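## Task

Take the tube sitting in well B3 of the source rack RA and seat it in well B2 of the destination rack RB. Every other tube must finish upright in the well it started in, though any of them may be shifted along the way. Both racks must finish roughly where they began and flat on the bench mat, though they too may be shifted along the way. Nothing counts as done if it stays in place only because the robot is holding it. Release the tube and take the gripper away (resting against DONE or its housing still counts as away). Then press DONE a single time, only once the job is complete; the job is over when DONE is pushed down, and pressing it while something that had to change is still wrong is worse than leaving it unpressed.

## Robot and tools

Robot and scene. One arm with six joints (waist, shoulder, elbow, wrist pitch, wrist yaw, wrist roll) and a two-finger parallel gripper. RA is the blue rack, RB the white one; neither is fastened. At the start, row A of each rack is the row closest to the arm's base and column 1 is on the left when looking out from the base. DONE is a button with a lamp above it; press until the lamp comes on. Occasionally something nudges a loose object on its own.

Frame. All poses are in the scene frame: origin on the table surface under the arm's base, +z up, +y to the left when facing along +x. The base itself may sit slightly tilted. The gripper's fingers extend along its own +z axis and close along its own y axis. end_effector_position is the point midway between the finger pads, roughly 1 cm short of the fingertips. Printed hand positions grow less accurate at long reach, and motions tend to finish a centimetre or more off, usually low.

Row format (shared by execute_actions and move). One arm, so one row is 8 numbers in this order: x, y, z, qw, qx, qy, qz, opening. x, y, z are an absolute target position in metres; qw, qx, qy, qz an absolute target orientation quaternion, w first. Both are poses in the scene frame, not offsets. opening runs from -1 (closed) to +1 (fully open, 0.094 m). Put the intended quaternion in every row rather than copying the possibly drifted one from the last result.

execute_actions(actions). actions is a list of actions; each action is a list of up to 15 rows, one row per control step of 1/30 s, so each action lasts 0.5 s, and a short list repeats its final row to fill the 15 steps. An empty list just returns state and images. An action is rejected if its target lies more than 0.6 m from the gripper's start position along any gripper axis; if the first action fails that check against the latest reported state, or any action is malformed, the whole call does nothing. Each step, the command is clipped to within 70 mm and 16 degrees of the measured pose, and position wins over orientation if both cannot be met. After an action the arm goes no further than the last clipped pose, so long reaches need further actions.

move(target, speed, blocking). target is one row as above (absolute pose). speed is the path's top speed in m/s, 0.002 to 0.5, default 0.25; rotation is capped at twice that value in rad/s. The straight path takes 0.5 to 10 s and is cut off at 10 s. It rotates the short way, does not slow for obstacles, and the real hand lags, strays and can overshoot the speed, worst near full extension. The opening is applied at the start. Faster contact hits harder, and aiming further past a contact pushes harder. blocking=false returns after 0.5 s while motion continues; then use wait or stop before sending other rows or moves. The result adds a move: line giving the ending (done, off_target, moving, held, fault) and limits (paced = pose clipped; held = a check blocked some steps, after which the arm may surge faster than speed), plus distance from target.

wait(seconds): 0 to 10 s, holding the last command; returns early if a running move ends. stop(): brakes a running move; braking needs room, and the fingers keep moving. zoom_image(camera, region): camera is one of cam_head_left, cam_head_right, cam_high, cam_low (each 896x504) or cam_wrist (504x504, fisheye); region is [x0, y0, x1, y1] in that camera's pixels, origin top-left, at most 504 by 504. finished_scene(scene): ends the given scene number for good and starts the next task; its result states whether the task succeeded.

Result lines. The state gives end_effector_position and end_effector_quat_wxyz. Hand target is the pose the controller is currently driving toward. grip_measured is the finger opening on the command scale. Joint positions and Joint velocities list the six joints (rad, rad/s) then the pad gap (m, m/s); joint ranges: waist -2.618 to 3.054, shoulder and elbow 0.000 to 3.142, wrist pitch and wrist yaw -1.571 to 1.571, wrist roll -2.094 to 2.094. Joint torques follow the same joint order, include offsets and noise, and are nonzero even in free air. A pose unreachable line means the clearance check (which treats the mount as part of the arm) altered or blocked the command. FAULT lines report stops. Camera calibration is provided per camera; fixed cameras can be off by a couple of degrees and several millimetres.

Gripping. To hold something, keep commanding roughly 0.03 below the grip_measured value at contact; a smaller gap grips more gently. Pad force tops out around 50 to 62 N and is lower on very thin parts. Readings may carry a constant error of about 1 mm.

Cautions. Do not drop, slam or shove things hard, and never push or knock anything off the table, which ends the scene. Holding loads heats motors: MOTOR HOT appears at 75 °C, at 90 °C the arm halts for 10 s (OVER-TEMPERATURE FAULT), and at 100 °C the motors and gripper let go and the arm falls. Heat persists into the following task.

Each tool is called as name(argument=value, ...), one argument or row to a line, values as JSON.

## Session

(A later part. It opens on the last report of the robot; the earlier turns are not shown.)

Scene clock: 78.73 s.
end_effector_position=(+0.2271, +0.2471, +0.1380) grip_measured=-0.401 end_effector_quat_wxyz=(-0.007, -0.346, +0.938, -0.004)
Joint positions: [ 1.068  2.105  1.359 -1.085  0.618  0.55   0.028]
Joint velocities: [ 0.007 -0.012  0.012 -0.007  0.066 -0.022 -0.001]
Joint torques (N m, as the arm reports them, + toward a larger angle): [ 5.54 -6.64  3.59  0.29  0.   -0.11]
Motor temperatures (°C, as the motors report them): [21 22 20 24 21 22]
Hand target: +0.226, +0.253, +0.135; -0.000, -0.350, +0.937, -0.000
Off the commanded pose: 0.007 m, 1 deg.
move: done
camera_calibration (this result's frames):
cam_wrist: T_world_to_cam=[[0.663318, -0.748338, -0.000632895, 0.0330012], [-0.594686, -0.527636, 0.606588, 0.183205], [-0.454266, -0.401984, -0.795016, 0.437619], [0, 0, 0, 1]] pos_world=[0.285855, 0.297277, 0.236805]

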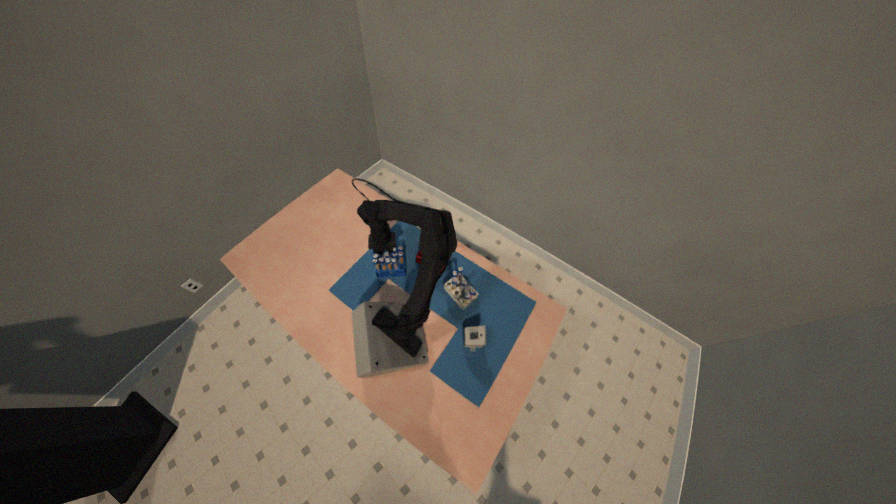

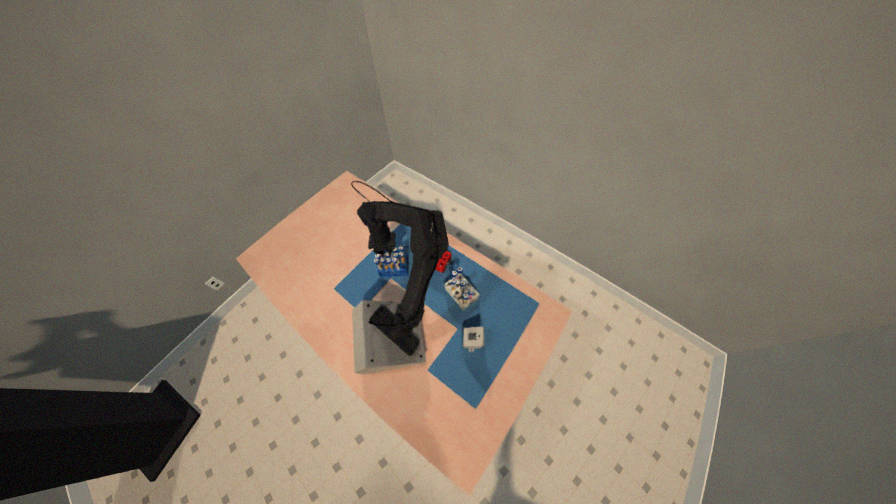

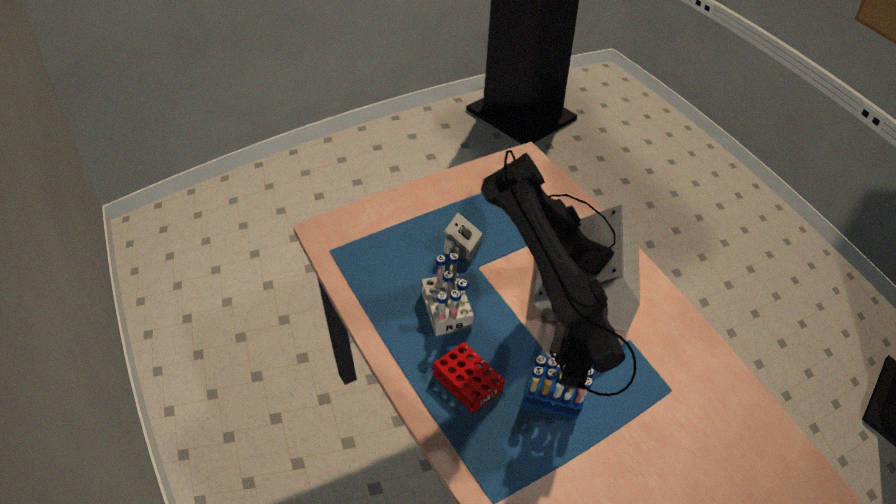

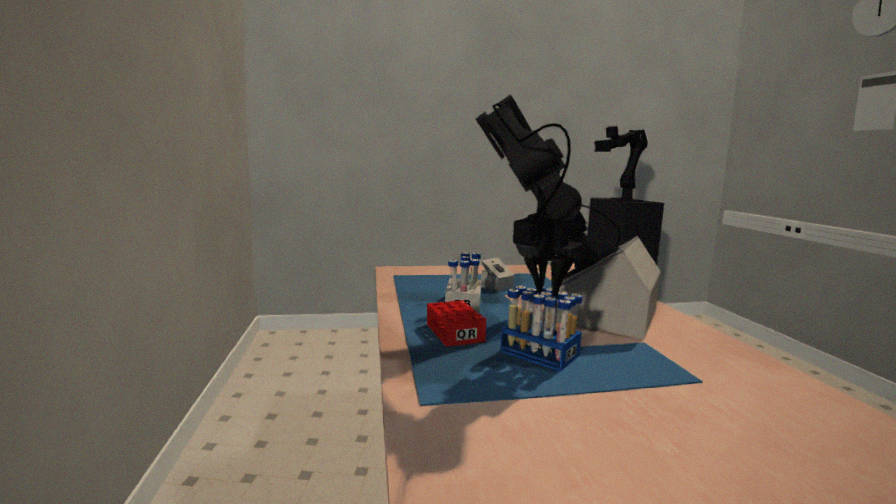

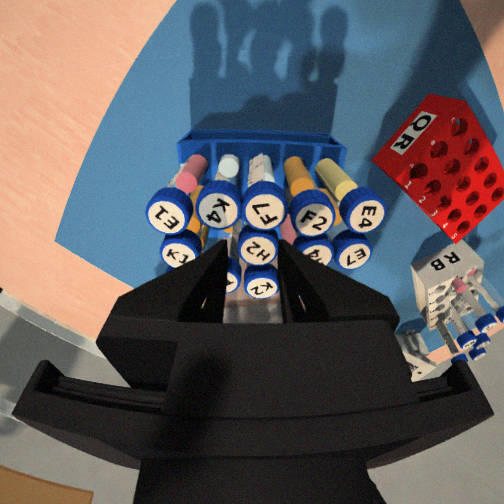

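Right inner face now at the cap edge.

move(
  target=[0.2255,0.253,0.116,0,0.35,-0.937,0,-0.4],
  speed=0.02,
)

Scene clock: 83.80 s.
end_effector_position=(+0.2268, +0.2459, +0.1174) grip_measured=-0.401 end_effector_quat_wxyz=(-0.009, -0.347, +0.938, -0.008)
Joint positions: [ 1.034  2.12   1.31  -1.005  0.628  0.512  0.028]
Joint velocities: [-0.027  0.017  0.012 -0.066  0.007 -0.051  0.   ]
Joint torques (N m, as the arm reports them, + toward a larger angle): [ 5.81 -7.09  3.72  0.28  0.01 -0.06]
Motor temperatures (°C, as the motors report them): [21 23 20 24 21 22]
Hand target: +0.226, +0.253, +0.116; +0.000, -0.350, +0.937, -0.001
Off the commanded pose: 0.007 m, 1 deg.
move: done
camera_calibration (this result's frames):
cam_wrist: T_world_to_cam=[[0.665211, -0.746641, 0.00456656, 0.0307858], [-0.593359, -0.524914, 0.610237, 0.193529], [-0.453231, -0.408647, -0.792205, 0.421719], [0, 0, 0, 1]] pos_world=[0.28549, 0.296907, 0.215849]

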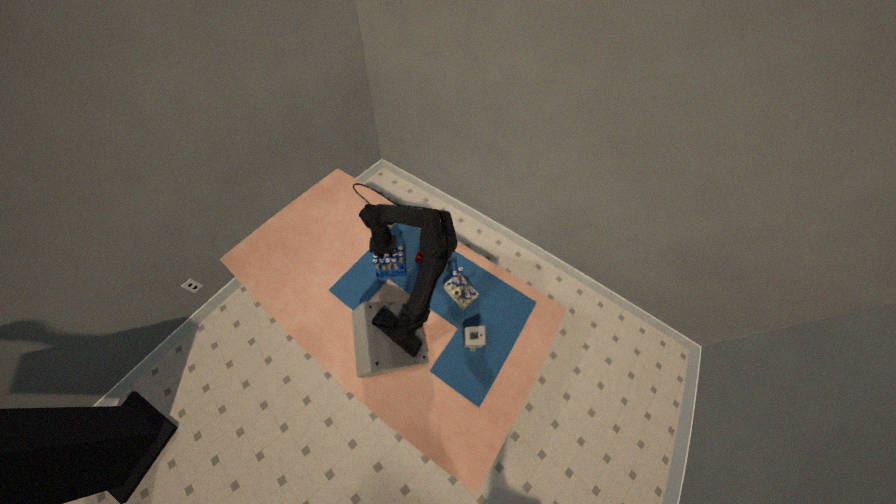

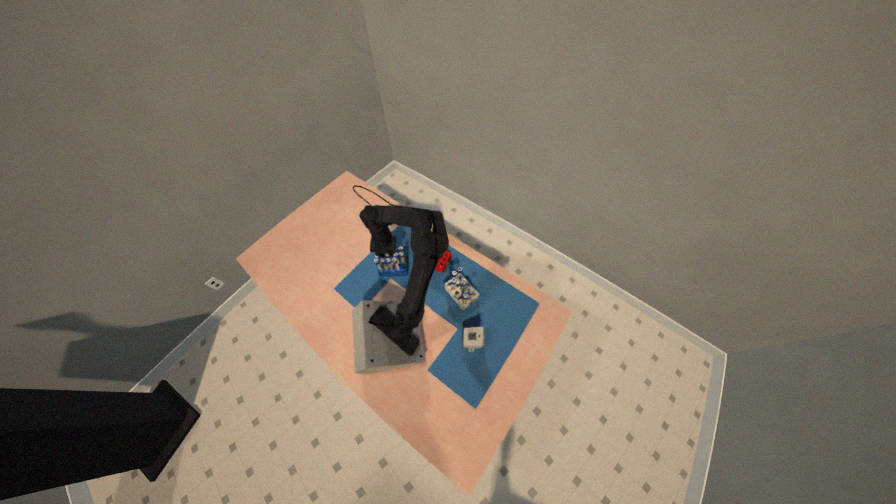

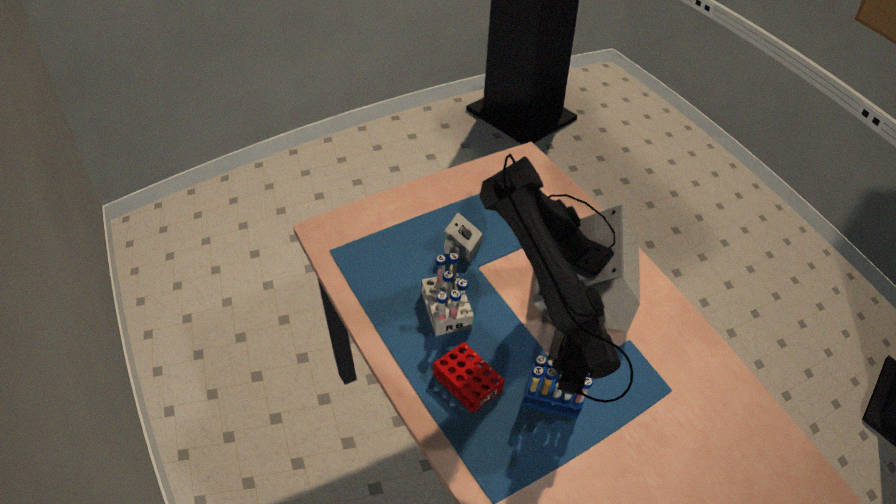

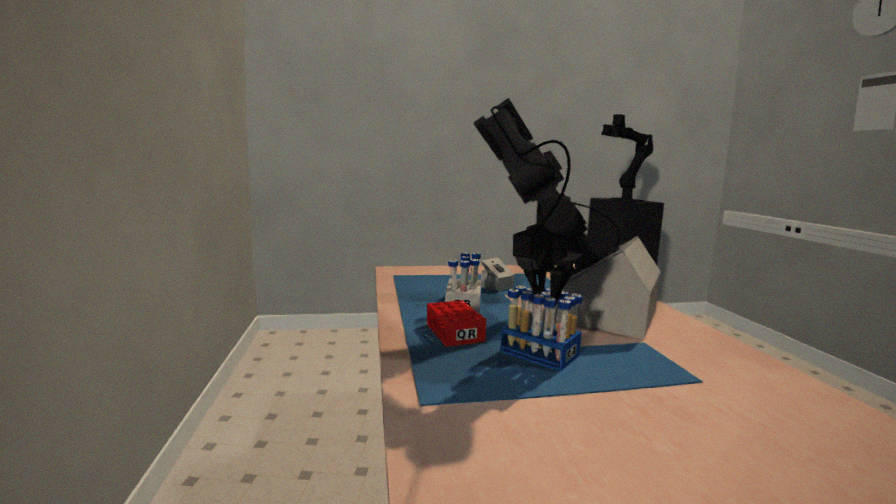

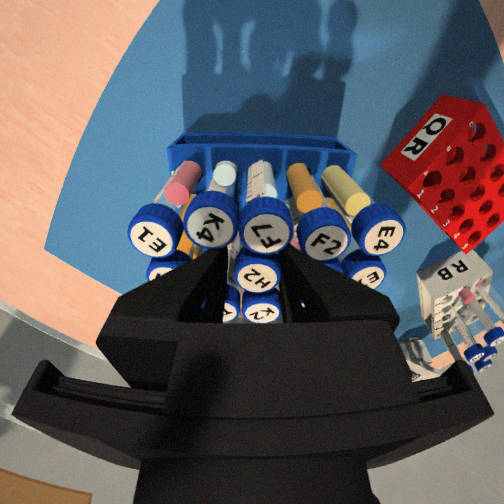

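In. Close.

move(
  target=[0.2265,0.252,0.116,0,0.35,-0.937,0,-0.6],
  speed=0.02,
)

Scene clock: 86.77 s.
end_effector_position=(+0.2278, +0.2444, +0.1166) grip_measured=-0.562 end_effector_quat_wxyz=(-0.009, -0.349, +0.937, -0.010)
Joint positions: [ 1.03   2.12   1.31  -1.008  0.631  0.506  0.021]
Joint velocities: [ 0.007 -0.007 -0.002 -0.066  0.037 -0.007  0.   ]
Joint torques (N m, as the arm reports them, + toward a larger angle): [ 5.59 -7.38  3.48  0.38 -0.09 -0.08]
Motor temperatures (°C, as the motors report them): [21 23 20 24 21 22]
Hand target: +0.227, +0.252, +0.116; -0.000, -0.350, +0.937, -0.000
Off the commanded pose: 0.008 m, 2 deg.
move: done
camera_calibration (this result's frames):
cam_wrist: T_world_to_cam=[[0.668913, -0.743292, 0.00851517, 0.0268749], [-0.590927, -0.524776, 0.612711, 0.192938], [-0.450955, -0.414883, -0.790261, 0.421737], [0, 0, 0, 1]] pos_world=[0.28622, 0.296196, 0.214839]

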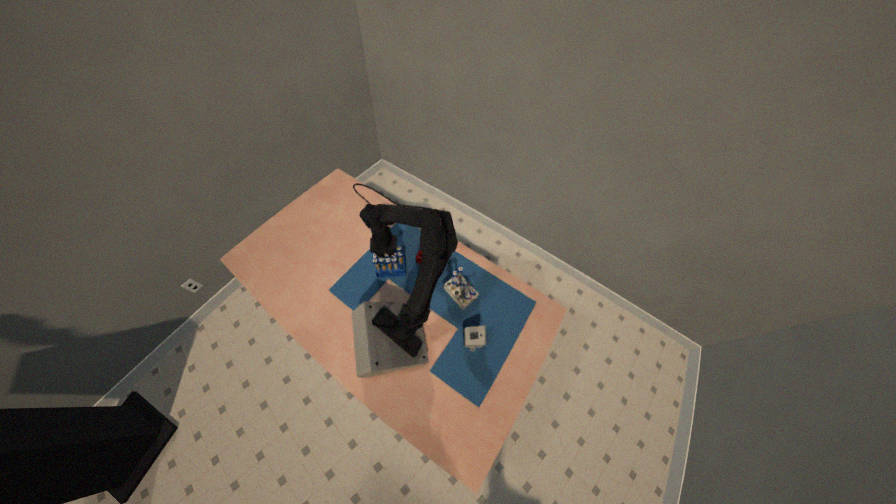

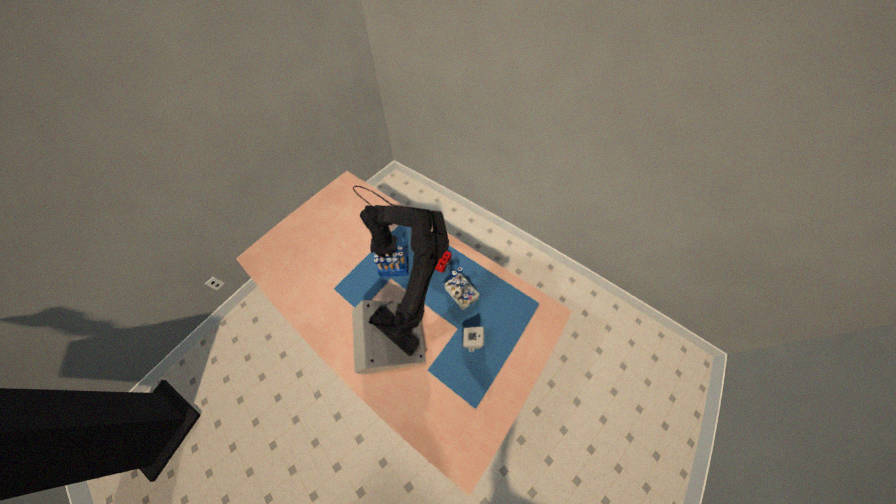

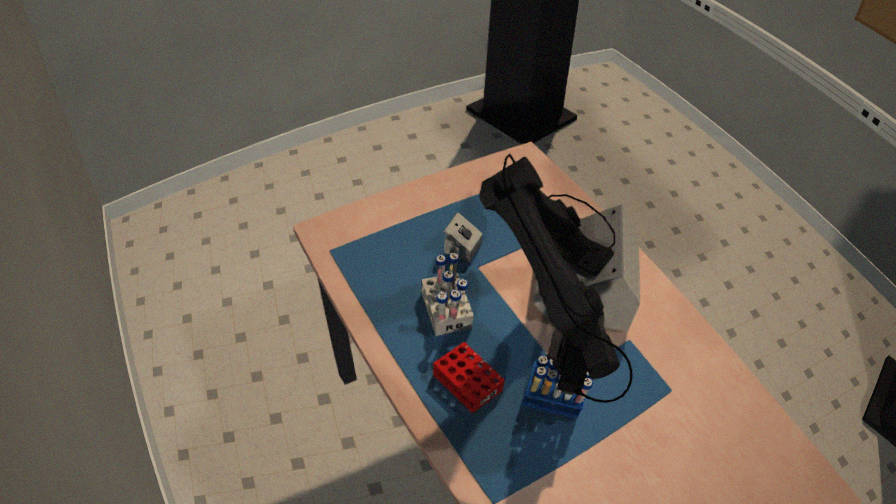

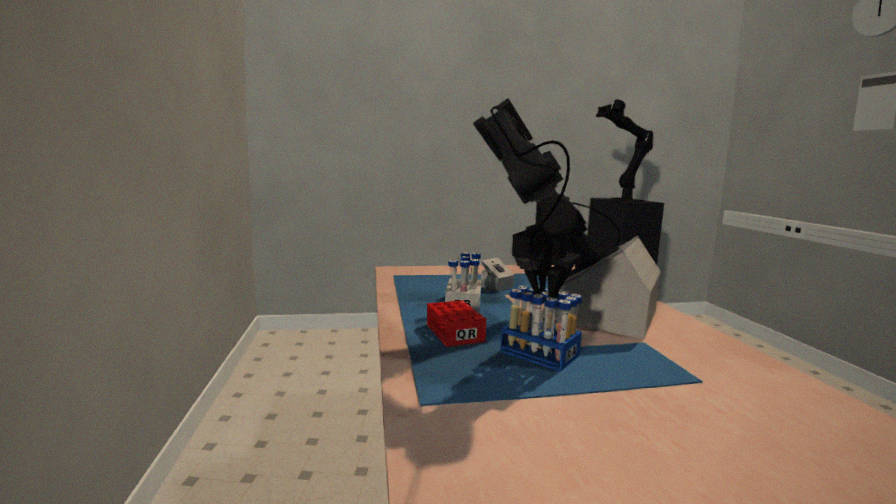

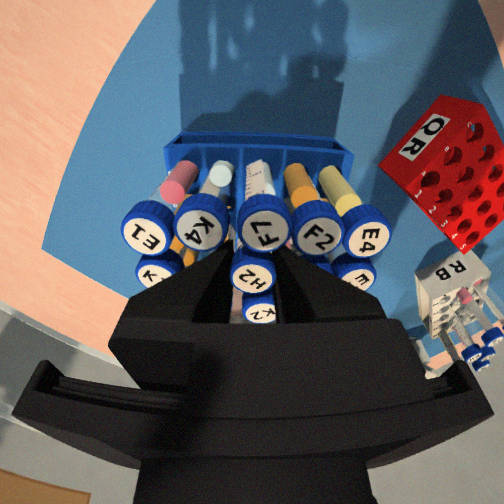

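move(
  target=[0.2275,0.25,0.265,0,0.35,-0.937,0,-0.6],
  speed=0.08,
)

move(
  target=[0.31,0.0,0.265,0,0.35,-0.937,0,-0.6],
  speed=0.15,
)

zoom_image(
  camera="cam_high",
  region=[380,200,620,440],
)

Scene clock: 94.57 s.
end_effector_position=(+0.2253, +0.2479, +0.2464) grip_measured=-0.562 end_effector_quat_wxyz=(-0.007, -0.357, +0.934, -0.000)
Joint positions: [ 1.236  2.12   1.732 -1.542  0.562  0.715  0.021]
Joint velocities: [ 0.017 -0.012  0.002  0.007  0.022 -0.095 -0.   ]
Joint torques (N m, as the arm reports them, + toward a larger angle): [ 7.08 -9.38  6.17 -0.06 -0.02  0.08]
Motor temperatures (°C, as the motors report them): [22 23 20 23 21 22]
Hand target: +0.227, +0.250, +0.265; +0.009, -0.350, +0.936, +0.020
Off the commanded pose: 0.019 m, 1 deg.
joint sent to its limit — the command would take joint 4 (wrist pitch) past its lower limit, so that joint was sent only as far as its limit.
move: off_target
camera_calibration (this result's frames):
cam_wrist: T_world_to_cam=[[0.680557, -0.73265, -0.00814817, 0.02891], [-0.580426, -0.545877, 0.604255, 0.118743], [-0.447155, -0.406501, -0.796749, 0.523321], [0, 0, 0, 1]] pos_world=[0.283252, 0.29873, 0.34544]

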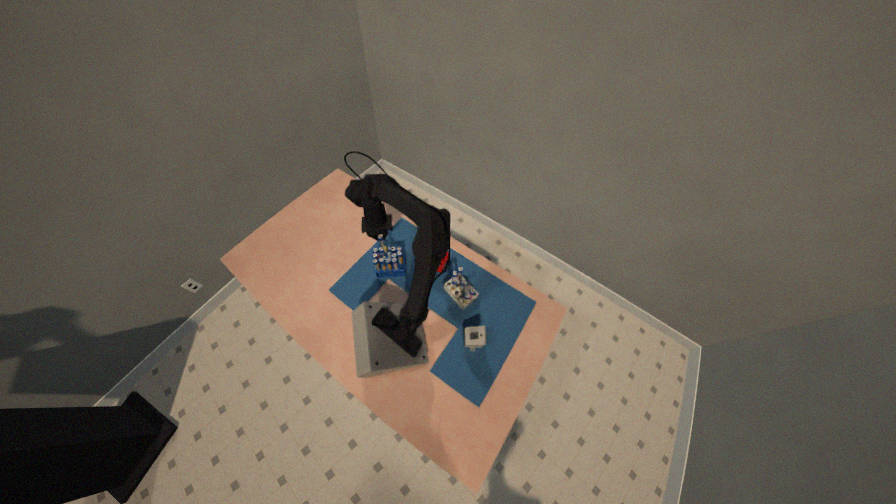

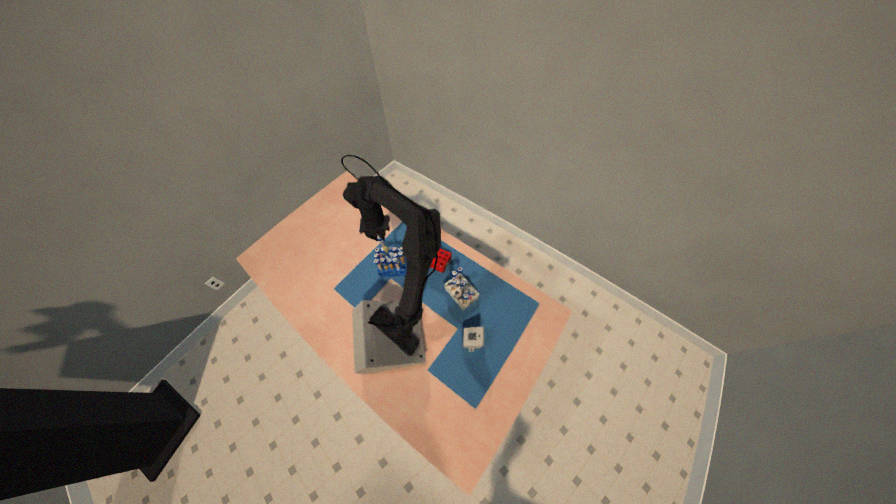

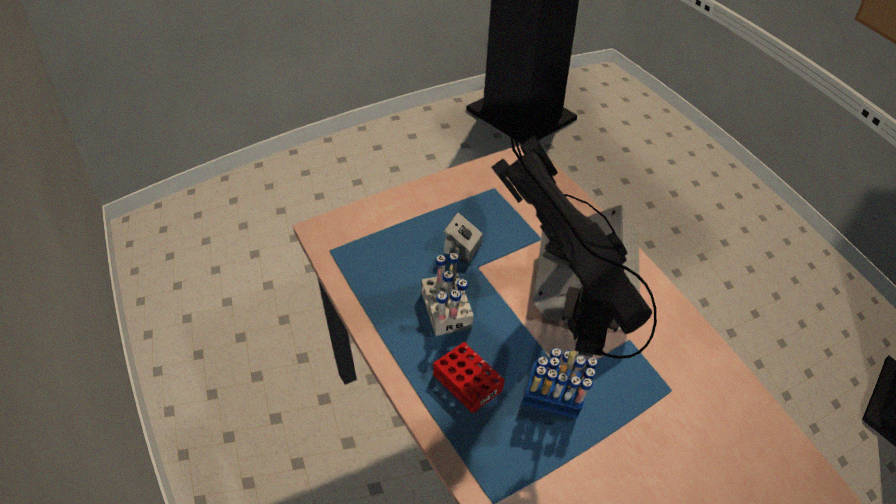

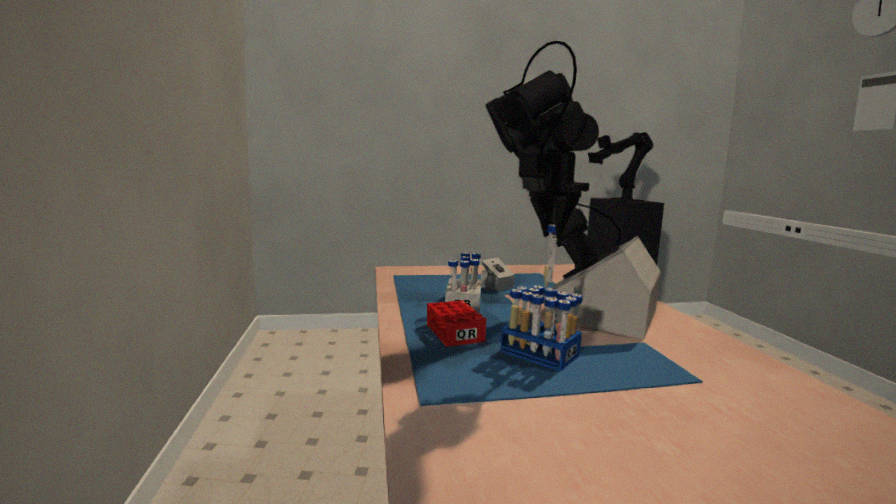

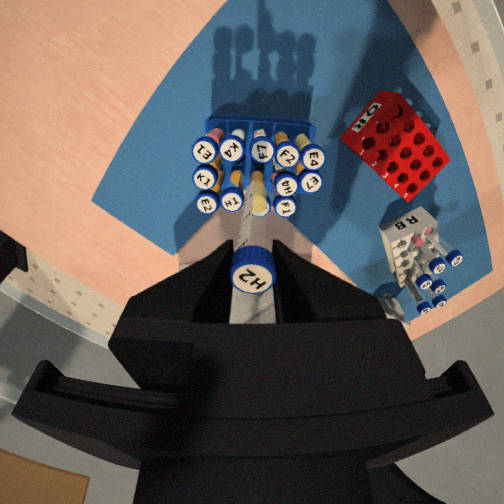

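Scene clock: 96.93 s.
end_effector_position=(+0.3056, -0.0002, +0.2604) grip_measured=-0.562 end_effector_quat_wxyz=(+0.065, -0.350, +0.934, +0.038)
Joint positions: [ 0.803  1.223  1.352 -1.552  0.656  0.084  0.021]
Joint velocities: [-0.012 -0.017  0.022 -0.081 -0.051  0.022 -0.   ]
Joint torques (N m, as the arm reports them, + toward a larger angle): [ 1.56 -3.53  4.75  0.28  0.04 -0.1 ]
Motor temperatures (°C, as the motors report them): [22 23 20 23 21 22]
Hand target: +0.308, -0.005, +0.265; +0.076, -0.346, +0.934, +0.042
Off the commanded pose: 0.006 m, 9 deg.
joint sent to its limit — the command would take joint 4 (wrist pitch) past its lower limit, so that joint was sent only as far as its limit.
move: off_target
camera_calibration (this result's frames):
cam_wrist: T_world_to_cam=[[0.672232, -0.739853, -0.0268685, -0.199969], [-0.645968, -0.603885, 0.466956, 0.0771516], [-0.361704, -0.296546, -0.883872, 0.46609], [0, 0, 0, 1]] pos_world=[0.35285, 0.0368605, 0.370565]

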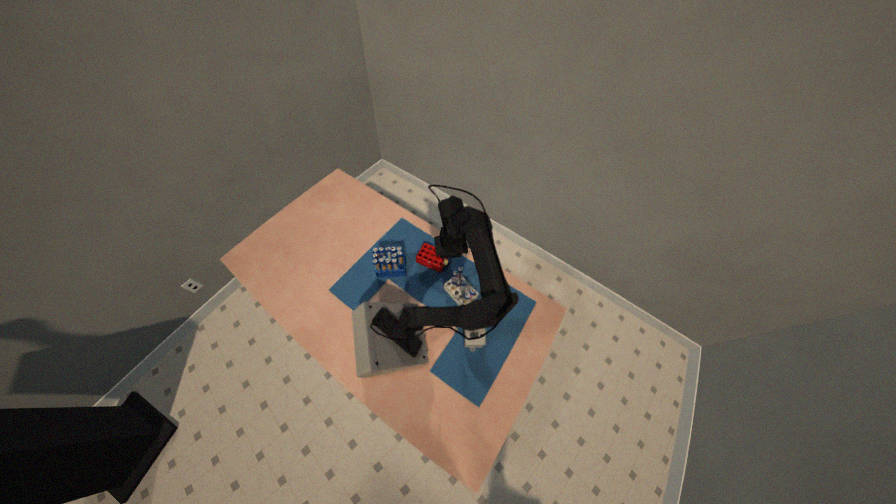

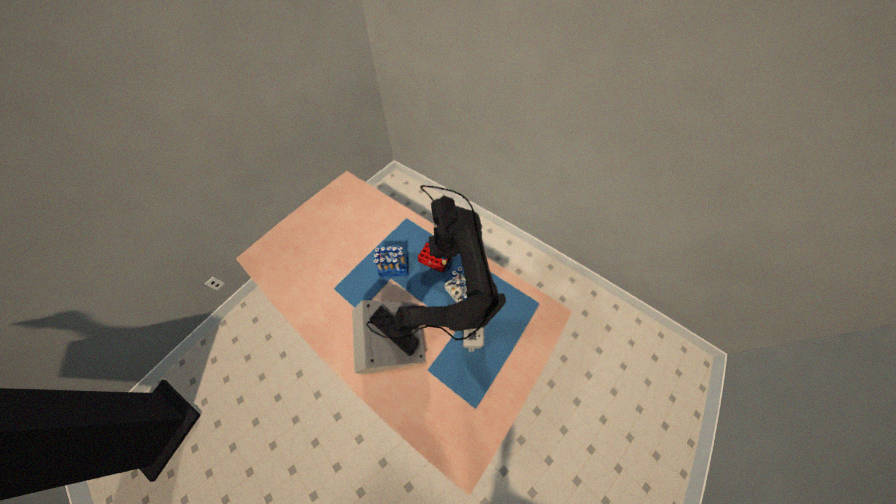

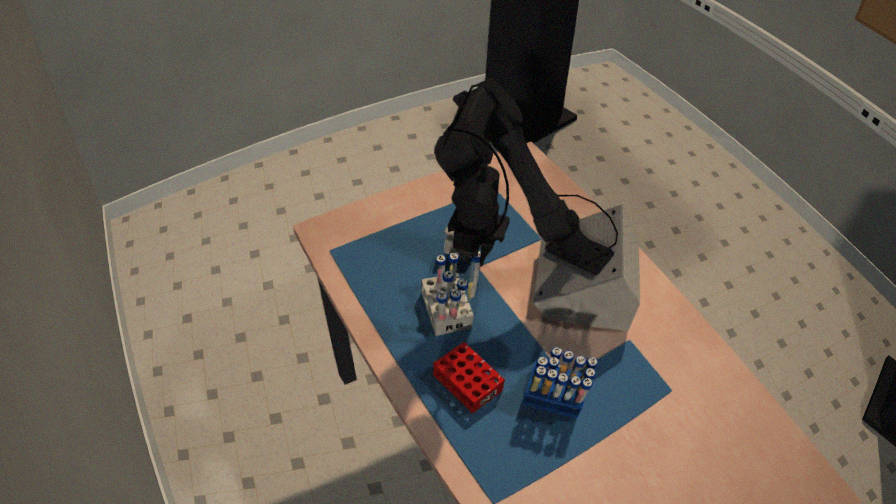

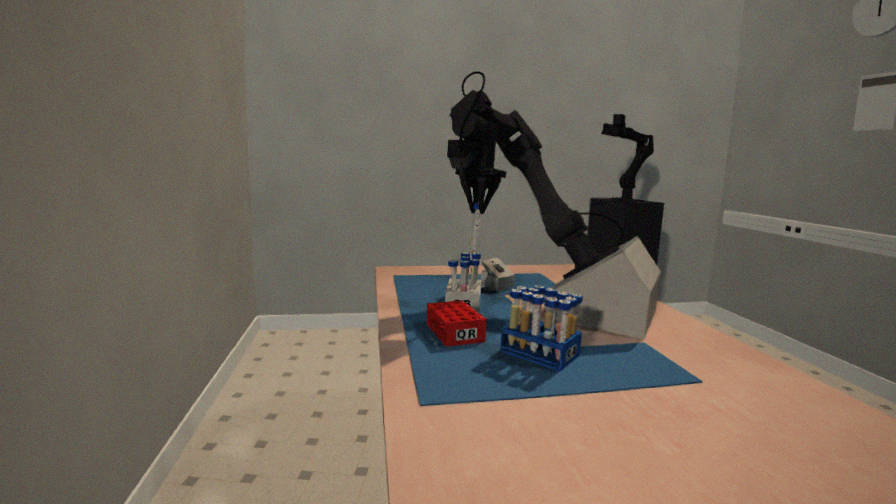

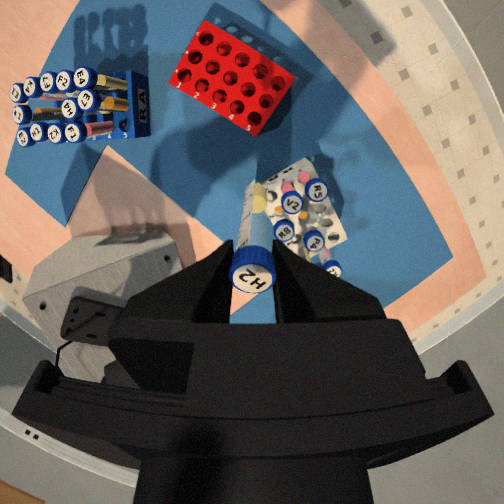

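Region (380, 200, 620, 440) of cam_high's 896x504 image, scaled by 2.100, with more detail than that image has.

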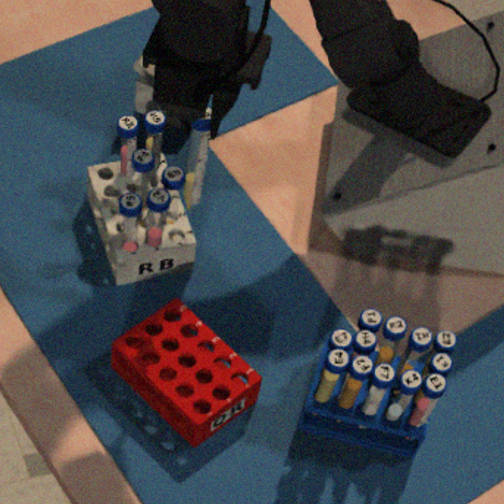

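zoom_image(
  camera="cam_wrist",
  region=[230,140,370,280],
)

Region (230, 140, 370, 280) of cam_wrist's 504x504 image, scaled by 3.600, with more detail than that image has.

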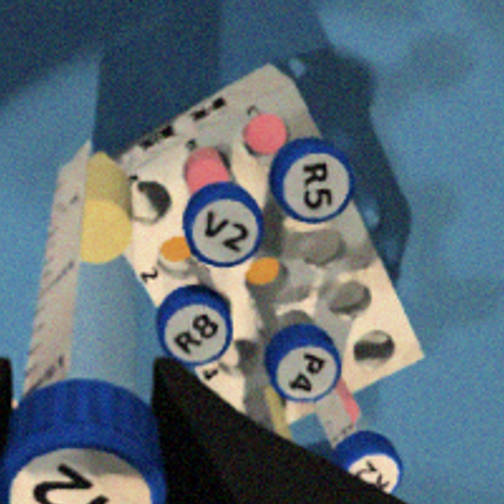

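move(
  target=[0.3175,-0.064,0.26,0,0.609,-0.793,0,-0.6],
  speed=0.1,
)

move(
  target=[0.3175,-0.064,0.225,0,0.609,-0.793,0,-0.6],
  speed=0.04,
)

Scene clock: 111.40 s.
end_effector_position=(+0.3130, -0.0590, +0.2486) grip_measured=-0.562 end_effector_quat_wxyz=(+0.042, -0.619, +0.784, +0.000)
Joint positions: [ 0.555  1.136  1.37  -1.552  0.639 -0.793  0.021]
Joint velocities: [-0.012 -0.002  0.002 -0.037 -0.022  0.007  0.   ]
Joint torques (N m, as the arm reports them, + toward a larger angle): [ 0.84 -5.26  5.96  0.18 -0.08 -0.1 ]
Motor temperatures (°C, as the motors report them): [21 23 20 23 21 22]
Hand target: +0.317, -0.066, +0.259; +0.065, -0.608, +0.791, +0.001
Off the commanded pose: 0.013 m, 5 deg.
joint sent to its limit — the command would take joint 4 (wrist pitch) past its lower limit, so that joint was sent only as far as its limit.
move: off_target
camera_calibration (this result's frames):
cam_wrist: T_world_to_cam=[[0.975152, -0.216047, 0.049004, -0.331522], [-0.207931, -0.816279, 0.538937, -0.115607], [-0.0764348, -0.535735, -0.84092, 0.3268], [0, 0, 0, 1]] pos_world=[0.324225, 0.00908586, 0.353363]

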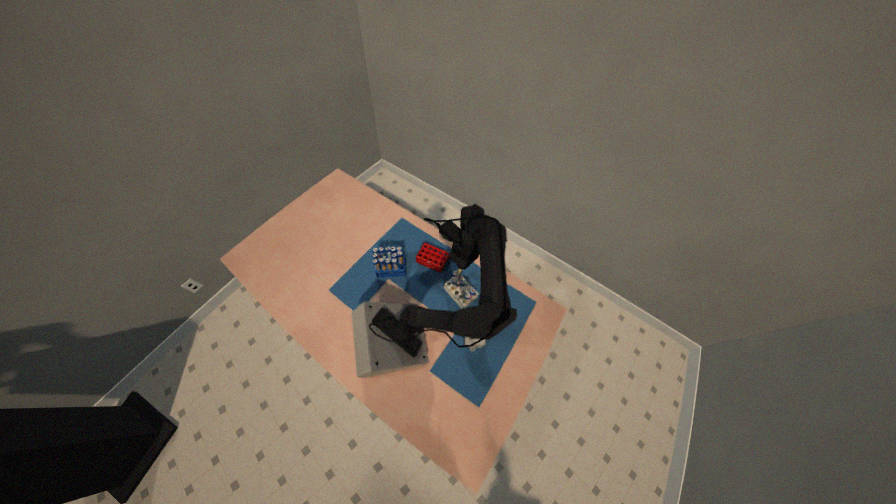

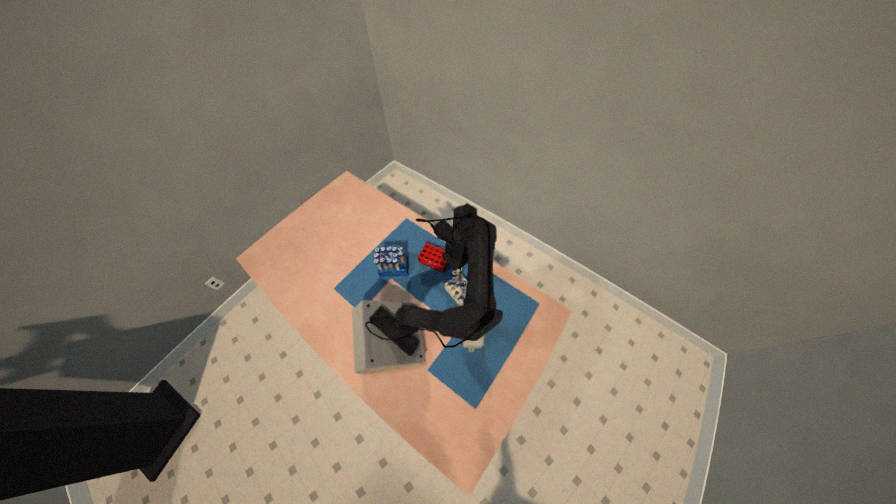

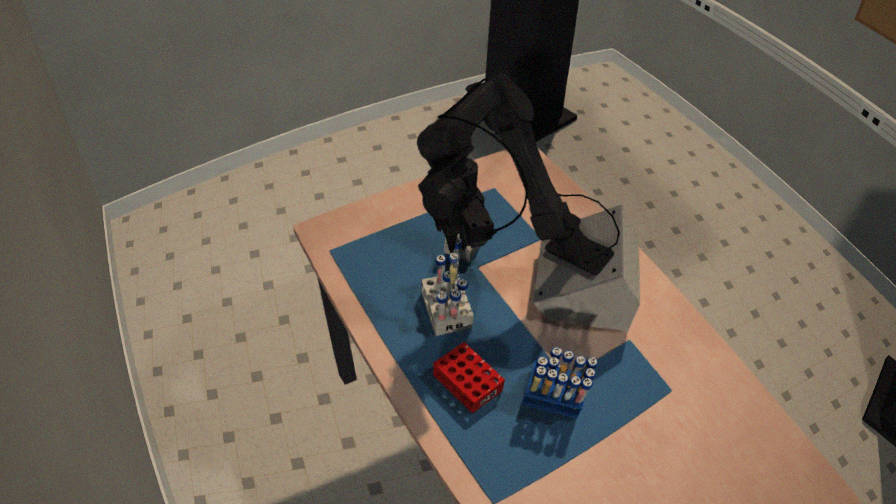

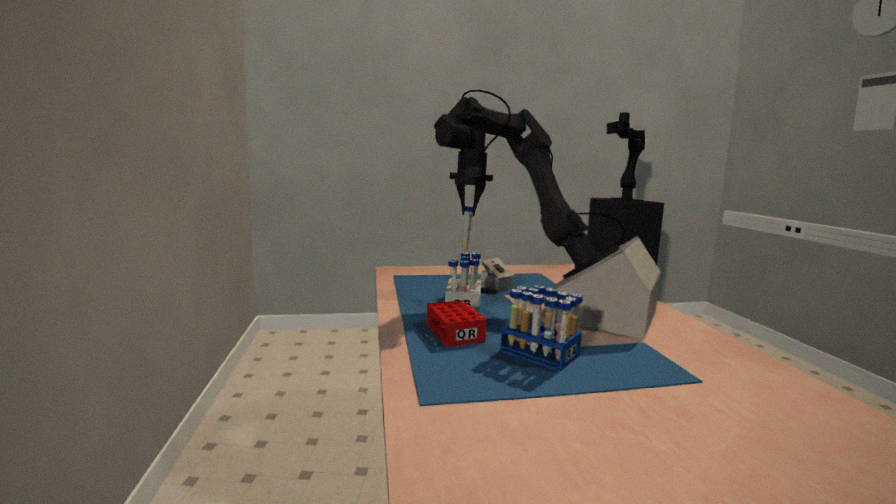

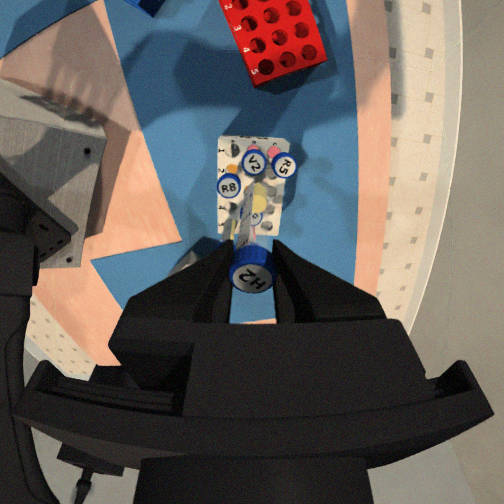

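Scene clock: 112.77 s.
end_effector_position=(+0.3155, -0.0683, +0.2278) grip_measured=-0.562 end_effector_quat_wxyz=(-0.001, -0.607, +0.795, -0.006)
Joint positions: [ 0.452  1.175  1.347 -1.518  0.64  -0.825  0.021]
Joint velocities: [-0.017 -0.022 -0.007 -0.007  0.066  0.037  0.   ]
Joint torques (N m, as the arm reports them, + toward a larger angle): [ 1.05 -2.58  3.87  0.24 -0.12 -0.08]
Motor temperatures (°C, as the motors report them): [21 23 20 23 21 22]
Hand target: +0.317, -0.064, +0.225; -0.000, -0.610, +0.793, -0.002
Off the commanded pose: 0.006 m, 1 deg.
move: done
camera_calibration (this result's frames):
cam_wrist: T_world_to_cam=[[0.969394, -0.245477, 0.0040348, -0.324891], [-0.198706, -0.774828, 0.600131, -0.125456], [-0.144192, -0.582565, -0.799891, 0.313355], [0, 0, 0, 1]] pos_world=[0.335202, 0.00558932, 0.327251]

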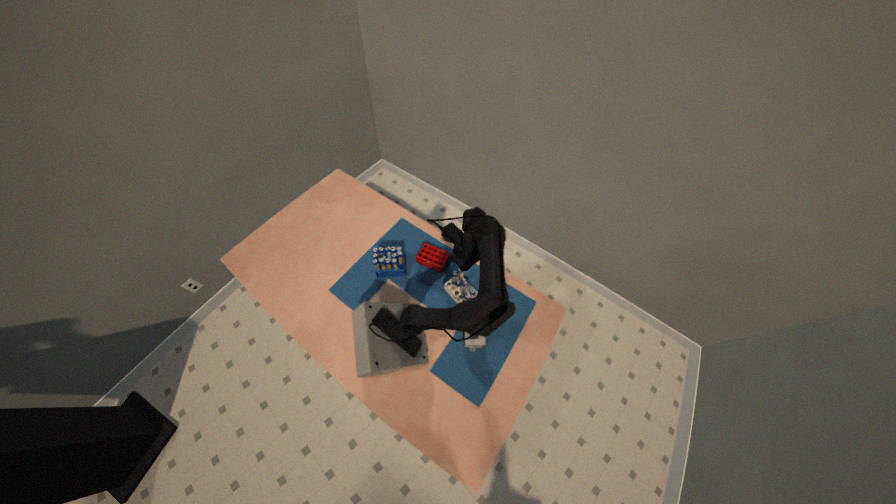

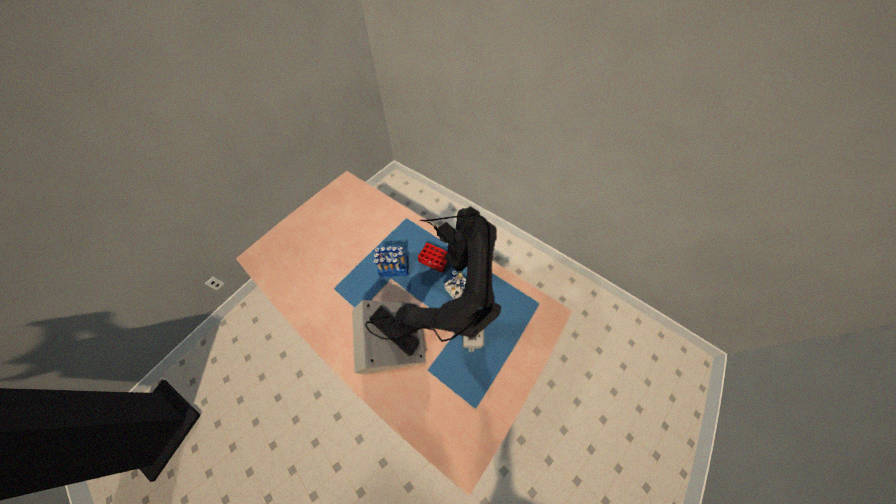

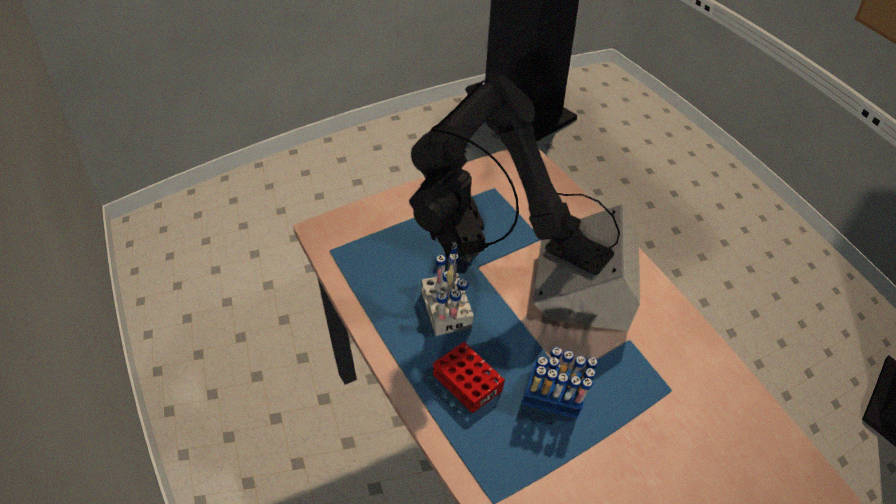

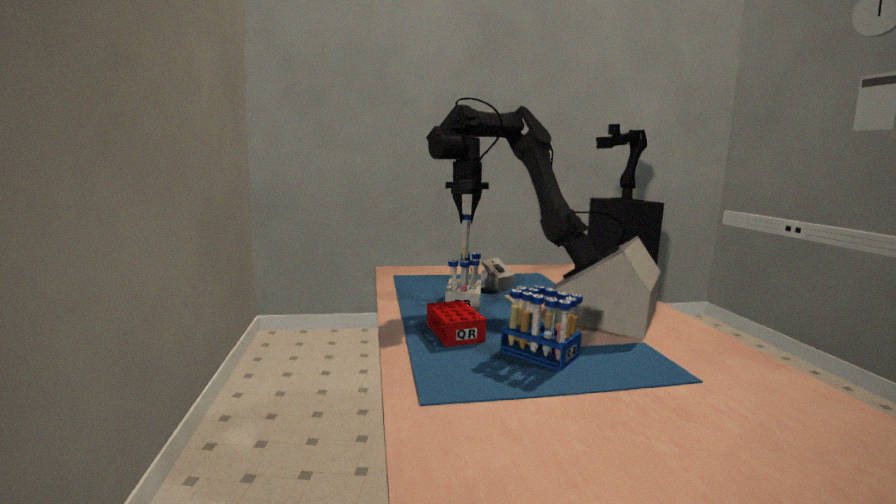

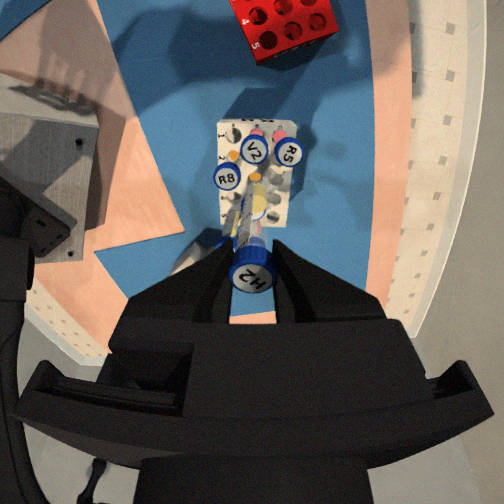

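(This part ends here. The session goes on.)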